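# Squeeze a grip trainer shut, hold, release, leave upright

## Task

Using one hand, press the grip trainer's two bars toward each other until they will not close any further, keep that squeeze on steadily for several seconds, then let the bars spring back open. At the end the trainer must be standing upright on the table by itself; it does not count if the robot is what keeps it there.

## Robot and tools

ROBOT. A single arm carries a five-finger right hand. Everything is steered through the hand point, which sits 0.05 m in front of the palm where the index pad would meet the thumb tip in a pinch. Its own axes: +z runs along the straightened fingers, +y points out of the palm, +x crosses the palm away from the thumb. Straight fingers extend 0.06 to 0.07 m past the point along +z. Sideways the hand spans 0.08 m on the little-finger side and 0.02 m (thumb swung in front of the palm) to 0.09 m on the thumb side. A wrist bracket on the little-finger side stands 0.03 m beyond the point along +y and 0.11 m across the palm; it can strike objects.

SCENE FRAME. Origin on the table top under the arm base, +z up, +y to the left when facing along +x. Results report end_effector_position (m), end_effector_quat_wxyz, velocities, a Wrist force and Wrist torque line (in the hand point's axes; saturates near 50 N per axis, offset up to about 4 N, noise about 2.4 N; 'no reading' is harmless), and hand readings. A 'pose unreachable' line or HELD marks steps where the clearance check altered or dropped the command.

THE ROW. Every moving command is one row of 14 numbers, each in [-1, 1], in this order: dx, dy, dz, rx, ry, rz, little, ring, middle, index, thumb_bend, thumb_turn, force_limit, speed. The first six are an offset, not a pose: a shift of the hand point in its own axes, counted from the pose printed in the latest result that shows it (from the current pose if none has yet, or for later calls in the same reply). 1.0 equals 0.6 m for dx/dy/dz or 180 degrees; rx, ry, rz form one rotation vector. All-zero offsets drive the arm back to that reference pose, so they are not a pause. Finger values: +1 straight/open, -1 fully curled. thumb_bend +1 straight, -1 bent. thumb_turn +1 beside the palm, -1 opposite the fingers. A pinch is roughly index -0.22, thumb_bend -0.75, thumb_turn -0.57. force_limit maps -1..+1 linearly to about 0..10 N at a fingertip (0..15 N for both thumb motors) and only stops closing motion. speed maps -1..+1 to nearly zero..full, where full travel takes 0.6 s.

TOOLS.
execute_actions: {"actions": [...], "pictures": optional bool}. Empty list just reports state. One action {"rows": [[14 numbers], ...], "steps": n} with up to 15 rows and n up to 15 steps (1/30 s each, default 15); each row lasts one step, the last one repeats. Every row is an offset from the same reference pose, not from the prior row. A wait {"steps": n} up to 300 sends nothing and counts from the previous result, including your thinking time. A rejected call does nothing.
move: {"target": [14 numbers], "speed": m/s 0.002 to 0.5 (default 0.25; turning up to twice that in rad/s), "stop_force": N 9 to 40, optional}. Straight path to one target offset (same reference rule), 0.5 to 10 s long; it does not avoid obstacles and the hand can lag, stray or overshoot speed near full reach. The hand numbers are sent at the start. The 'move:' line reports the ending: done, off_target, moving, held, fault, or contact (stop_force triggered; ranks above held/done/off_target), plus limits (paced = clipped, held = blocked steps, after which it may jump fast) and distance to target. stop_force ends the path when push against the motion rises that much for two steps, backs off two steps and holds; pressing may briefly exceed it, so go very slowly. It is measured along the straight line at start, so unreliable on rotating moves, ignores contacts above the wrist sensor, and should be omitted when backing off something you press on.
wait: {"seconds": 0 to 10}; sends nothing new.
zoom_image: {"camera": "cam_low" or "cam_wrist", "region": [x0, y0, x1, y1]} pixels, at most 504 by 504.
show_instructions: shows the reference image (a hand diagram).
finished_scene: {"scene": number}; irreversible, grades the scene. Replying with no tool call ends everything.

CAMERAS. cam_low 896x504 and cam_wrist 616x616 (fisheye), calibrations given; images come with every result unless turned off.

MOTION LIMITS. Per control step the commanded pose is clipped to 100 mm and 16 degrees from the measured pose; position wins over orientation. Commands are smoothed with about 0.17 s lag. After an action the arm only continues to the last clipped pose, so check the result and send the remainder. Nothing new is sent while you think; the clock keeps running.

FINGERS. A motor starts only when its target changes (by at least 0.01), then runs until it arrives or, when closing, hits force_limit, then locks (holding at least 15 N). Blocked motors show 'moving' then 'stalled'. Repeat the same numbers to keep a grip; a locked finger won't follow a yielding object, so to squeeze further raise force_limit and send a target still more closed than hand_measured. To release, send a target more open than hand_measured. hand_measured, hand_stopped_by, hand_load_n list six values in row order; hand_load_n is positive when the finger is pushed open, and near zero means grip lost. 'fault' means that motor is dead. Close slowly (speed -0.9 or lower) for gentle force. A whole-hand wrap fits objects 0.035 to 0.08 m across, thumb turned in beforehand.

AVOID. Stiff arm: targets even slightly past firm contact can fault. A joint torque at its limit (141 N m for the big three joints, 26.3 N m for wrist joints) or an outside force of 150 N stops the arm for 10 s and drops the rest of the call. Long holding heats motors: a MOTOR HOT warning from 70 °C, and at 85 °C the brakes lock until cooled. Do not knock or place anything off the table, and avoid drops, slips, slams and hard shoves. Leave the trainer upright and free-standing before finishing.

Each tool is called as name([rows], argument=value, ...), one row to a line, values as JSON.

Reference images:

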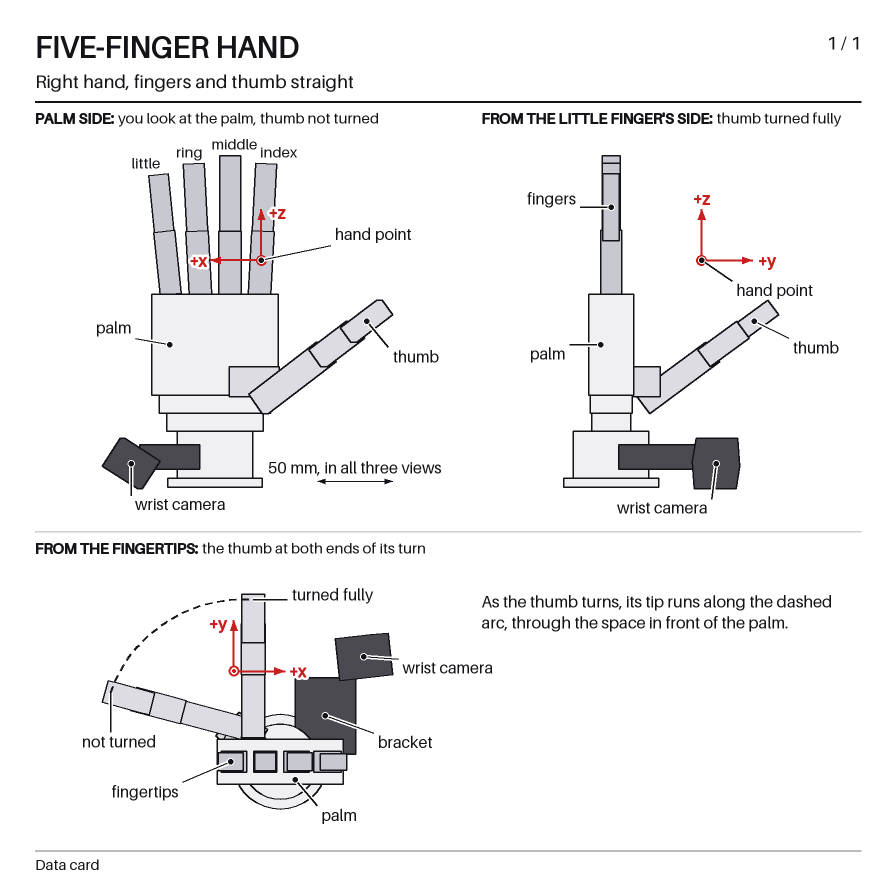

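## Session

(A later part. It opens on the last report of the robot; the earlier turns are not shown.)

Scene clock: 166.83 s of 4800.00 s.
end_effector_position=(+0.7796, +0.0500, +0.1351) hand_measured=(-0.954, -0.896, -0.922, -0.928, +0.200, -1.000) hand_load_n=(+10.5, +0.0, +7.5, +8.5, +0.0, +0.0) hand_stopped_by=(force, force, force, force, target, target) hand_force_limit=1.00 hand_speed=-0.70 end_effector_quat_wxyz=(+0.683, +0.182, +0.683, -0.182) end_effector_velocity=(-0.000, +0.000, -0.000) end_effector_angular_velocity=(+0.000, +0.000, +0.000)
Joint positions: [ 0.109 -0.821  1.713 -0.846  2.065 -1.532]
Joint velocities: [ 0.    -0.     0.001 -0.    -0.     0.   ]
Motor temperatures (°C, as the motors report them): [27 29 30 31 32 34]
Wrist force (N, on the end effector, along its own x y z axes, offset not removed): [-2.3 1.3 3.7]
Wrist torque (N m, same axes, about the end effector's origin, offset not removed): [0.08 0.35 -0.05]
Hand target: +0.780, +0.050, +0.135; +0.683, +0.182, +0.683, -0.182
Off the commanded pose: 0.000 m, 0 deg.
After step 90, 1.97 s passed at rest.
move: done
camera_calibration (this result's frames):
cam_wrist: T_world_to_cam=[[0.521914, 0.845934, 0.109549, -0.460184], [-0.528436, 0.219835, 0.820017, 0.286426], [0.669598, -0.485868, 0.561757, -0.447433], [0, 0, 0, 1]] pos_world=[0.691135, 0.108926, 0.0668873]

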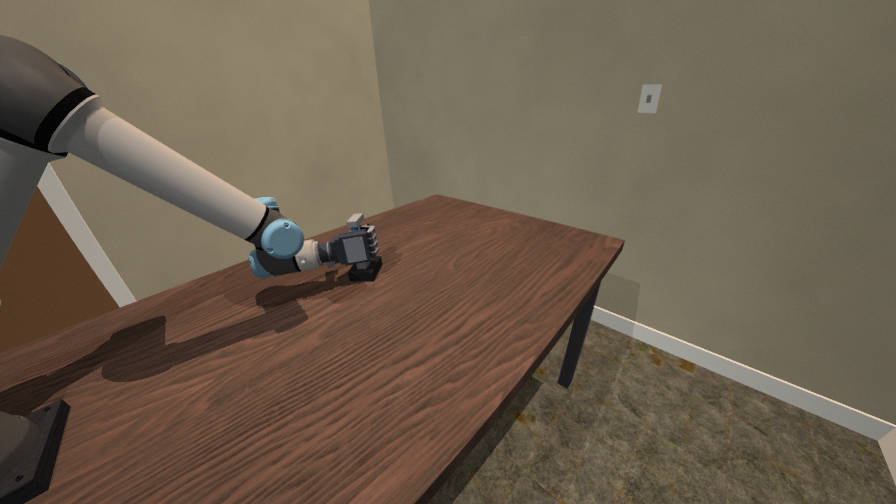

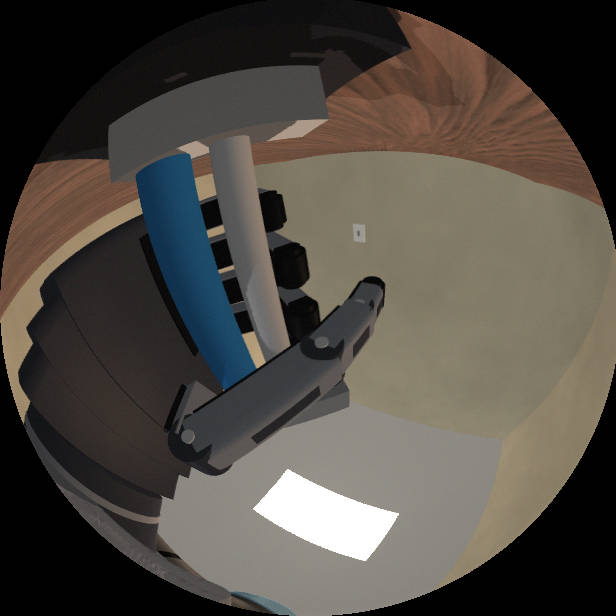

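Ratchet together.

move(target=[0,0,0,0,0,0,-0.985,-0.985,-0.985,-0.985,0.2,-1,1,-0.9])

move(target=[0,0,0,0,0,0,-1,-1,-1,-1,0.2,-1,1,-0.9])

Scene clock: 170.90 s of 4800.00 s.
end_effector_position=(+0.7796, +0.0500, +0.1351) hand_measured=(-0.954, -0.936, -0.938, -0.942, +0.200, -1.000) hand_load_n=(+3.5, +10.5, +7.0, +6.5, +0.0, +0.0) hand_stopped_by=(force, force, force, force, target, target) hand_force_limit=1.00 hand_speed=-0.90 end_effector_quat_wxyz=(+0.683, +0.182, +0.683, -0.182) end_effector_velocity=(-0.000, +0.000, -0.000) end_effector_angular_velocity=(-0.000, +0.001, +0.000)
Joint positions: [ 0.109 -0.821  1.713 -0.846  2.065 -1.532]
Joint velocities: [ 0.     0.     0.     0.    -0.    -0.001]
Motor temperatures (°C, as the motors report them): [27 29 30 31 32 34]
Wrist force (N, on the end effector, along its own x y z axes, offset not removed): [-2.4 1.2 -0.6]
Wrist torque (N m, same axes, about the end effector's origin, offset not removed): [0.34 0.21 0.08]
Hand target: +0.780, +0.050, +0.135; +0.683, +0.182, +0.683, -0.182
Off the commanded pose: 0.000 m, 0 deg.
After step 90, 0.37 s passed at rest.
move: done
camera_calibration (this result's frames):
cam_wrist: T_world_to_cam=[[0.521953, 0.845914, 0.109521, -0.460197], [-0.528381, 0.219855, 0.820047, 0.286388], [0.66961, -0.485895, 0.561719, -0.447428], [0, 0, 0, 1]] pos_world=[0.691126, 0.10892, 0.0668785]

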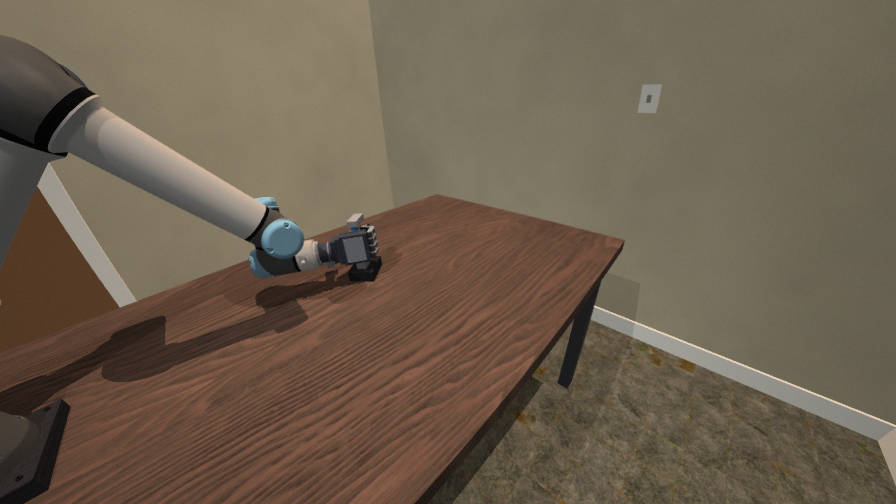

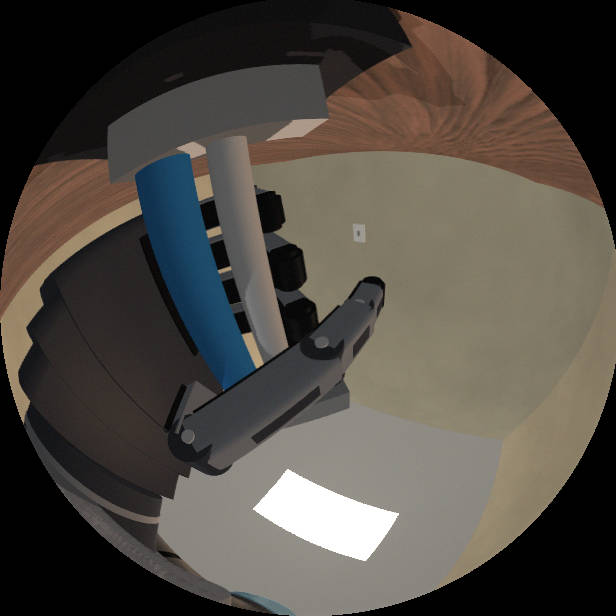

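Scene clock: 171.40 s of 4800.00 s.
end_effector_position=(+0.7796, +0.0500, +0.1351) hand_measured=(-0.976, -0.936, -0.948, -0.956, +0.200, -1.000) hand_load_n=(+10.5, +7.5, +9.5, +10.0, +0.0, +0.0) hand_stopped_by=(force, force, force, force, target, target) hand_force_limit=1.00 hand_speed=-0.90 end_effector_quat_wxyz=(+0.683, +0.182, +0.683, -0.182) end_effector_velocity=(-0.000, -0.000, -0.000) end_effector_angular_velocity=(+0.001, +0.000, -0.000)
Joint positions: [ 0.109 -0.821  1.713 -0.846  2.065 -1.532]
Joint velocities: [-0.     0.001  0.     0.     0.     0.001]
Motor temperatures (°C, as the motors report them): [27 29 30 31 32 34]
Wrist force (N, on the end effector, along its own x y z axes, offset not removed): [0.9 2.3 1.5]
Wrist torque (N m, same axes, about the end effector's origin, offset not removed): [0.33 -0.18 0.39]
Hand target: +0.780, +0.050, +0.135; +0.683, +0.182, +0.683, -0.182
Off the commanded pose: 0.000 m, 0 deg.
move: done
camera_calibration (this result's frames):
cam_wrist: T_world_to_cam=[[0.521952, 0.845914, 0.109521, -0.460197], [-0.528382, 0.219854, 0.820047, 0.286388], [0.669611, -0.485894, 0.561719, -0.447429], [0, 0, 0, 1]] pos_world=[0.691126, 0.108921, 0.0668786]

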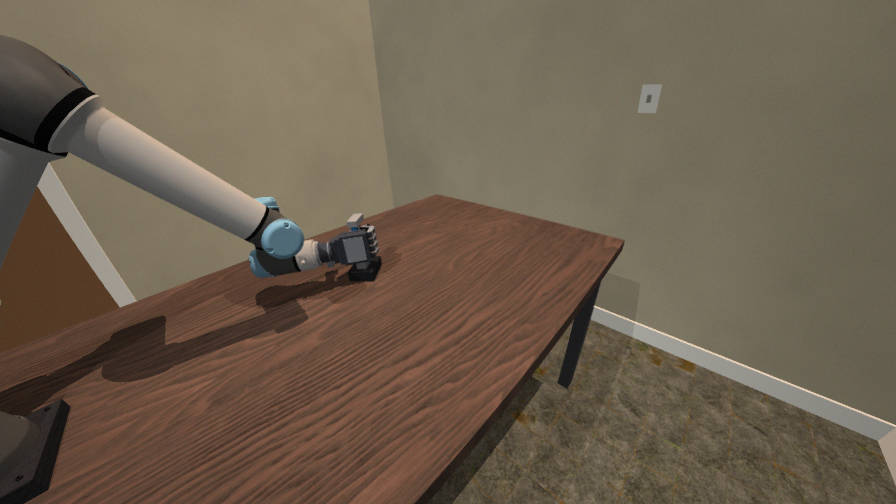

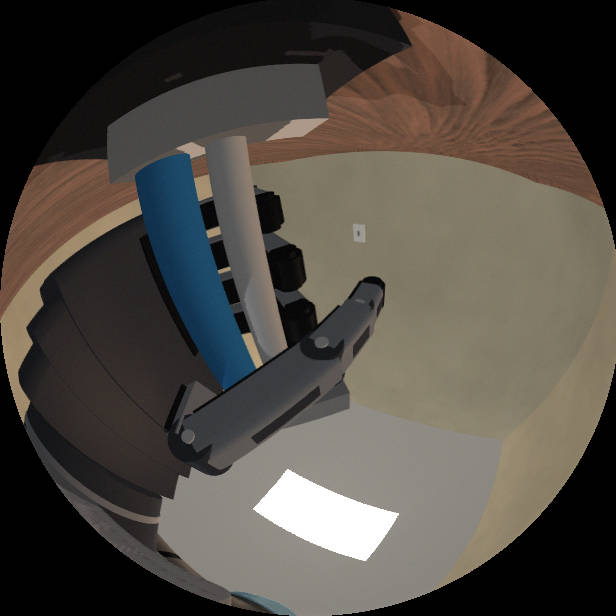

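move(target=[0,0,0,0,0,0,-0.989,-0.985,-0.985,-0.985,0.2,-1,1,-0.9])

wait(seconds=5)

Scene clock: 178.10 s of 4800.00 s.
end_effector_position=(+0.7796, +0.0500, +0.1351) hand_measured=(-0.976, -0.944, -0.950, -0.956, +0.200, -1.000) hand_load_n=(+9.5, +10.5, +9.0, +9.5, +0.0, +0.0) hand_stopped_by=(force, force, force, force, target, target) hand_force_limit=1.00 hand_speed=-0.90 end_effector_quat_wxyz=(+0.683, +0.182, +0.683, -0.182) end_effector_velocity=(+0.000, -0.000, +0.001) end_effector_angular_velocity=(+0.001, -0.001, -0.001)
Joint positions: [ 0.109 -0.821  1.713 -0.846  2.065 -1.532]
Joint velocities: [-0.    -0.    -0.001 -0.     0.001  0.001]
Motor temperatures (°C, as the motors report them): [27 29 30 31 32 34]
Wrist force (N, on the end effector, along its own x y z axes, offset not removed): [1.1 5.0 4.1]
Wrist torque (N m, same axes, about the end effector's origin, offset not removed): [0.59 -0.56 0.16]
Hand target: +0.780, +0.050, +0.135; +0.683, +0.182, +0.683, -0.182
Off the commanded pose: 0.000 m, 0 deg.
After step 90, 3.00 s passed at rest.
move: done
camera_calibration (this result's frames):
cam_wrist: T_world_to_cam=[[0.521953, 0.845914, 0.10952, -0.460197], [-0.528382, 0.219855, 0.820047, 0.286388], [0.669611, -0.485894, 0.561719, -0.447429], [0, 0, 0, 1]] pos_world=[0.691126, 0.108921, 0.0668785]

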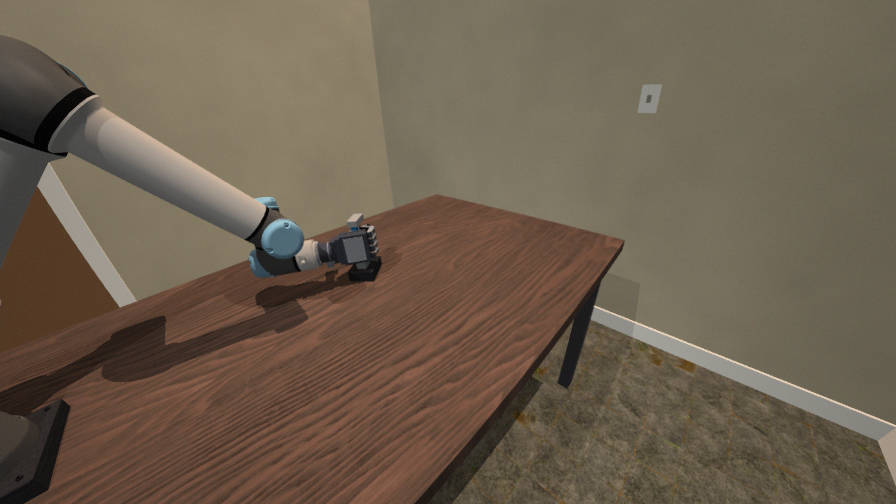

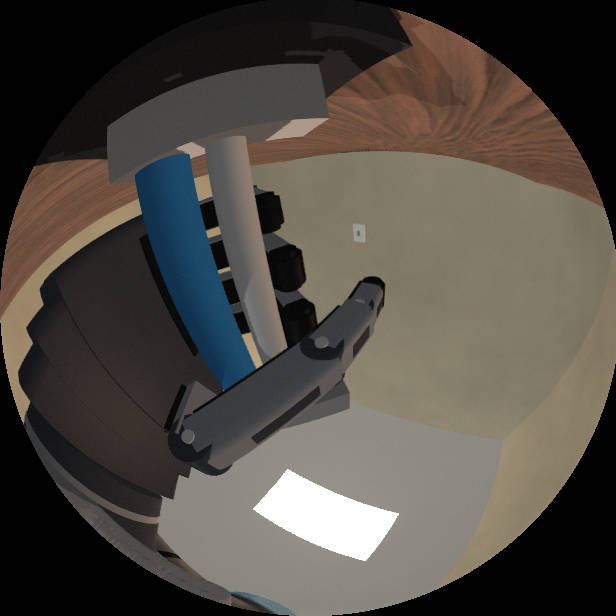

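Scene clock: 183.10 s of 4800.00 s.
end_effector_position=(+0.7796, +0.0500, +0.1351) hand_measured=(-0.976, -0.944, -0.950, -0.956, +0.200, -1.000) hand_load_n=(+9.5, +10.5, +9.0, +9.5, +0.0, +0.0) hand_stopped_by=(force, force, force, force, target, target) hand_force_limit=1.00 hand_speed=-0.90 end_effector_quat_wxyz=(+0.683, +0.182, +0.683, -0.182) end_effector_velocity=(+0.000, -0.000, +0.000) end_effector_angular_velocity=(+0.000, -0.001, -0.000)
Joint positions: [ 0.109 -0.821  1.713 -0.846  2.065 -1.532]
Joint velocities: [-0.    -0.    -0.001  0.     0.     0.   ]
Motor temperatures (°C, as the motors report them): [27 29 30 31 32 34]
Wrist force (N, on the end effector, along its own x y z axes, offset not removed): [-1.9 1.8 3.9]
Wrist torque (N m, same axes, about the end effector's origin, offset not removed): [0.31 -0.09 -0.09]
Hand target: +0.780, +0.050, +0.135; +0.683, +0.182, +0.683, -0.182
Off the commanded pose: 0.000 m, 0 deg.
Steps of this call (steps 1 to 90: nothing new was sent; then 2.00 s passed at rest). Readings (end_effector_position | what the end effector reports):
1: (+0.7796, +0.0500, +0.1351) | hand_measured=(-0.976, -0.944, -0.950, -0.956, +0.200, -1.000) hand_load_n=(+9.5, +10.5, +9.0, +9.5, +0.0, +0.0) hand_stopped_by=(force, force, force, force, target, target) hand_force_limit=1.00 hand_speed=-0.90
2: (+0.7796, +0.0500, +0.1351) | hand_measured=(-0.976, -0.944, -0.950, -0.956, +0.200, -1.000) hand_load_n=(+9.5, +10.5, +9.0, +9.5, +0.0, +0.0) hand_stopped_by=(force, force, force, force, target, target) hand_force_limit=1.00 hand_speed=-0.90
4: (+0.7796, +0.0500, +0.1351) | hand_measured=(-0.976, -0.944, -0.950, -0.956, +0.200, -1.000) hand_load_n=(+9.5, +10.5, +9.0, +9.5, +0.0, +0.0) hand_stopped_by=(force, force, force, force, target, target) hand_force_limit=1.00 hand_speed=-0.90
8: (+0.7796, +0.0500, +0.1351) | hand_measured=(-0.976, -0.944, -0.950, -0.956, +0.200, -1.000) hand_load_n=(+9.5, +10.5, +9.0, +9.5, +0.0, +0.0) hand_stopped_by=(force, force, force, force, target, target) hand_force_limit=1.00 hand_speed=-0.90
90: the state above
camera_calibration (this result's frames):
cam_wrist: T_world_to_cam=[[0.521952, 0.845914, 0.109521, -0.460197], [-0.528382, 0.219854, 0.820047, 0.286388], [0.669611, -0.485894, 0.561719, -0.447429], [0, 0, 0, 1]] pos_world=[0.691126, 0.108921, 0.0668786]

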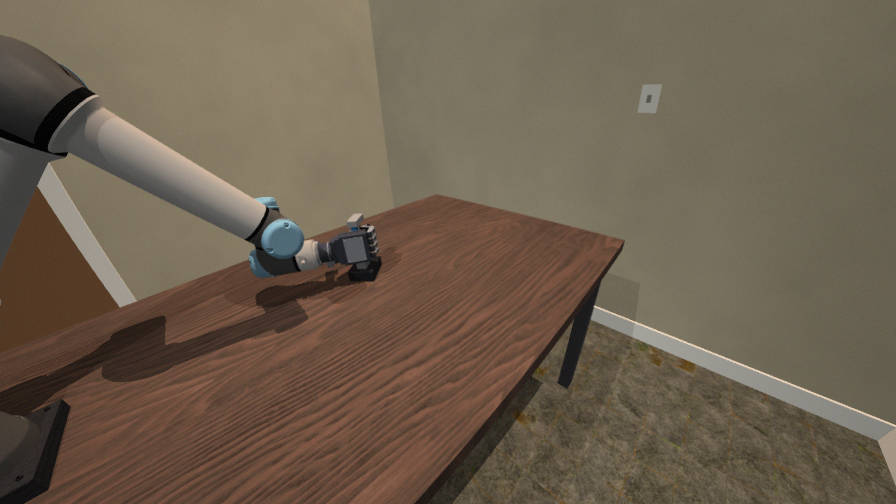

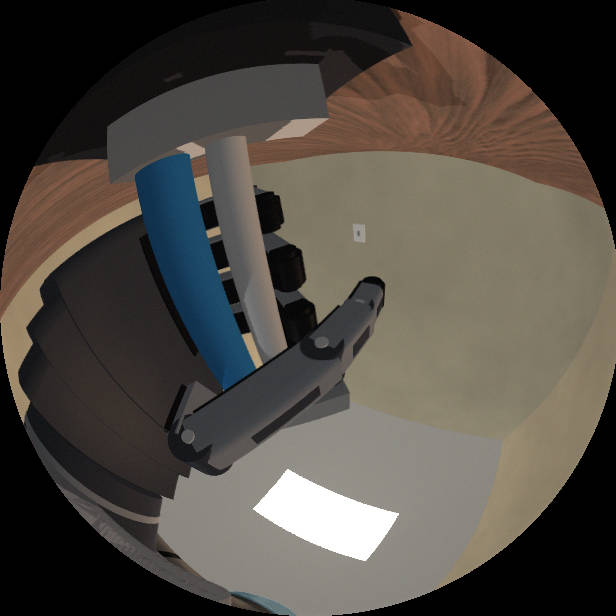

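Looks bottomed out. Release and retreat.

move(target=[0,0,0,0,0,0,1,1,1,1,1,-1,1,-0.5])

move(target=[0,-0.02,-0.2,0,0,0,1,1,1,1,1,-1,1,-0.5], speed=0.1)

Scene clock: 191.20 s of 4800.00 s.
end_effector_position=(+0.7796, +0.0500, +0.1351) hand_measured=(+1.000, +1.000, +1.000, +1.000, +1.000, -1.000) hand_load_n=(+0.0, +0.0, +0.0, +0.0, +0.0, +0.0) hand_stopped_by=(target, target, target, target, target, target) hand_force_limit=1.00 hand_speed=-0.50 end_effector_quat_wxyz=(+0.683, +0.182, +0.683, -0.182) end_effector_velocity=(+0.000, -0.000, +0.001) end_effector_angular_velocity=(-0.000, -0.001, -0.000)
Joint positions: [ 0.109 -0.821  1.713 -0.846  2.065 -1.532]
Joint velocities: [-0.    -0.001 -0.     0.     0.    -0.   ]
Motor temperatures (°C, as the motors report them): [27 29 30 31 32 34]
Wrist force (N, on the end effector, along its own x y z axes, offset not removed): [-1.2 -0.2 0.9]
Wrist torque (N m, same axes, about the end effector's origin, offset not removed): [0.07 0.07 -0.04]
Hand target: +0.780, +0.050, +0.135; +0.683, +0.182, +0.683, -0.182
Off the commanded pose: 0.000 m, 0 deg.
After step 90, 2.43 s passed at rest.
move: done
camera_calibration (this result's frames):
cam_wrist: T_world_to_cam=[[0.521953, 0.845914, 0.109521, -0.460197], [-0.528381, 0.219855, 0.820047, 0.286388], [0.669611, -0.485894, 0.561719, -0.447428], [0, 0, 0, 1]] pos_world=[0.691126, 0.108921, 0.0668785]

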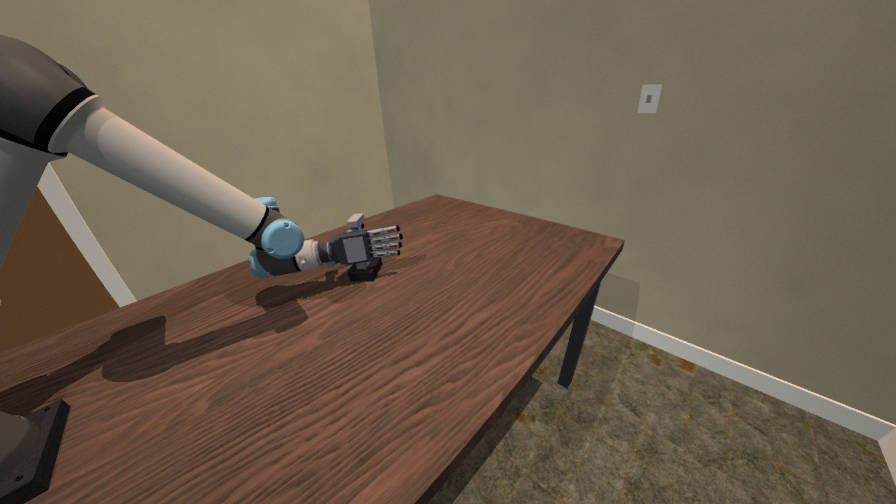

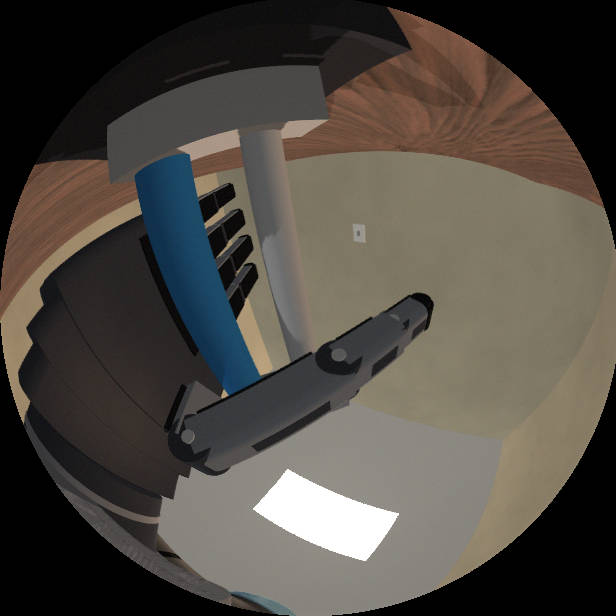

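Scene clock: 192.93 s of 4800.00 s.
end_effector_position=(+0.6698, +0.0992, +0.1352) hand_measured=(+1.000, +1.000, +1.000, +1.000, +1.000, -1.000) hand_load_n=(+0.0, +0.0, +0.0, +0.0, +0.0, +0.0) hand_stopped_by=(target, target, target, target, target, target) hand_force_limit=1.00 hand_speed=-0.50 end_effector_quat_wxyz=(+0.683, +0.182, +0.683, -0.182) end_effector_velocity=(-0.002, +0.001, -0.000) end_effector_angular_velocity=(+0.000, +0.001, +0.000)
Joint positions: [ 0.217 -0.961  2.    -0.989  2.172 -1.526]
Joint velocities: [ 0.003 -0.002  0.006 -0.002  0.003  0.   ]
Motor temperatures (°C, as the motors report them): [27 29 30 31 32 34]
Wrist force (N, on the end effector, along its own x y z axes, offset not removed): [0.5 2.2 3.9]
Wrist torque (N m, same axes, about the end effector's origin, offset not removed): [0.11 -0.29 0.18]
Hand target: +0.670, +0.099, +0.135; +0.683, +0.182, +0.683, -0.182
Off the commanded pose: 0.000 m, 0 deg.
move: done
camera_calibration (this result's frames):
cam_wrist: T_world_to_cam=[[0.521954, 0.845908, 0.109564, -0.444513], [-0.52837, 0.219805, 0.820068, 0.217481], [0.669619, -0.485928, 0.56168, -0.350055], [0, 0, 0, 1]] pos_world=[0.581329, 0.158112, 0.0669726]

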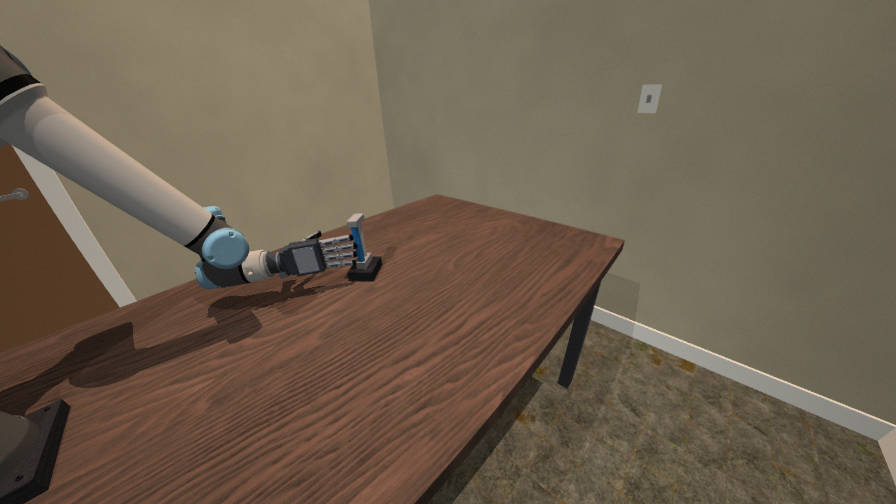

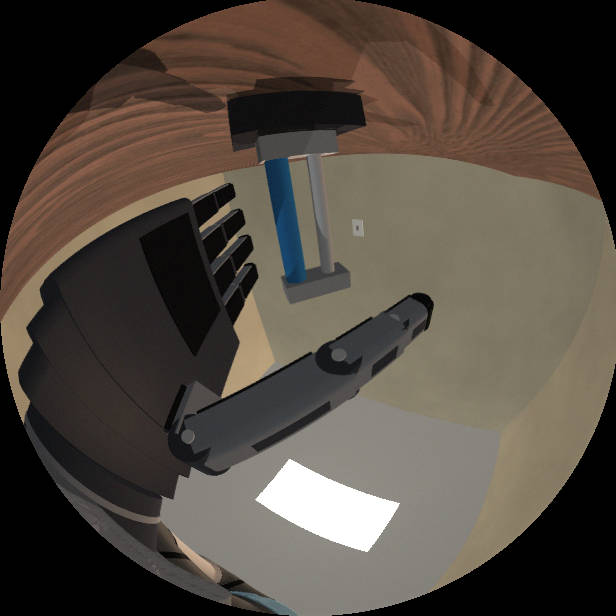

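finished_scene(scene=1)

The scene is finished: the task was done.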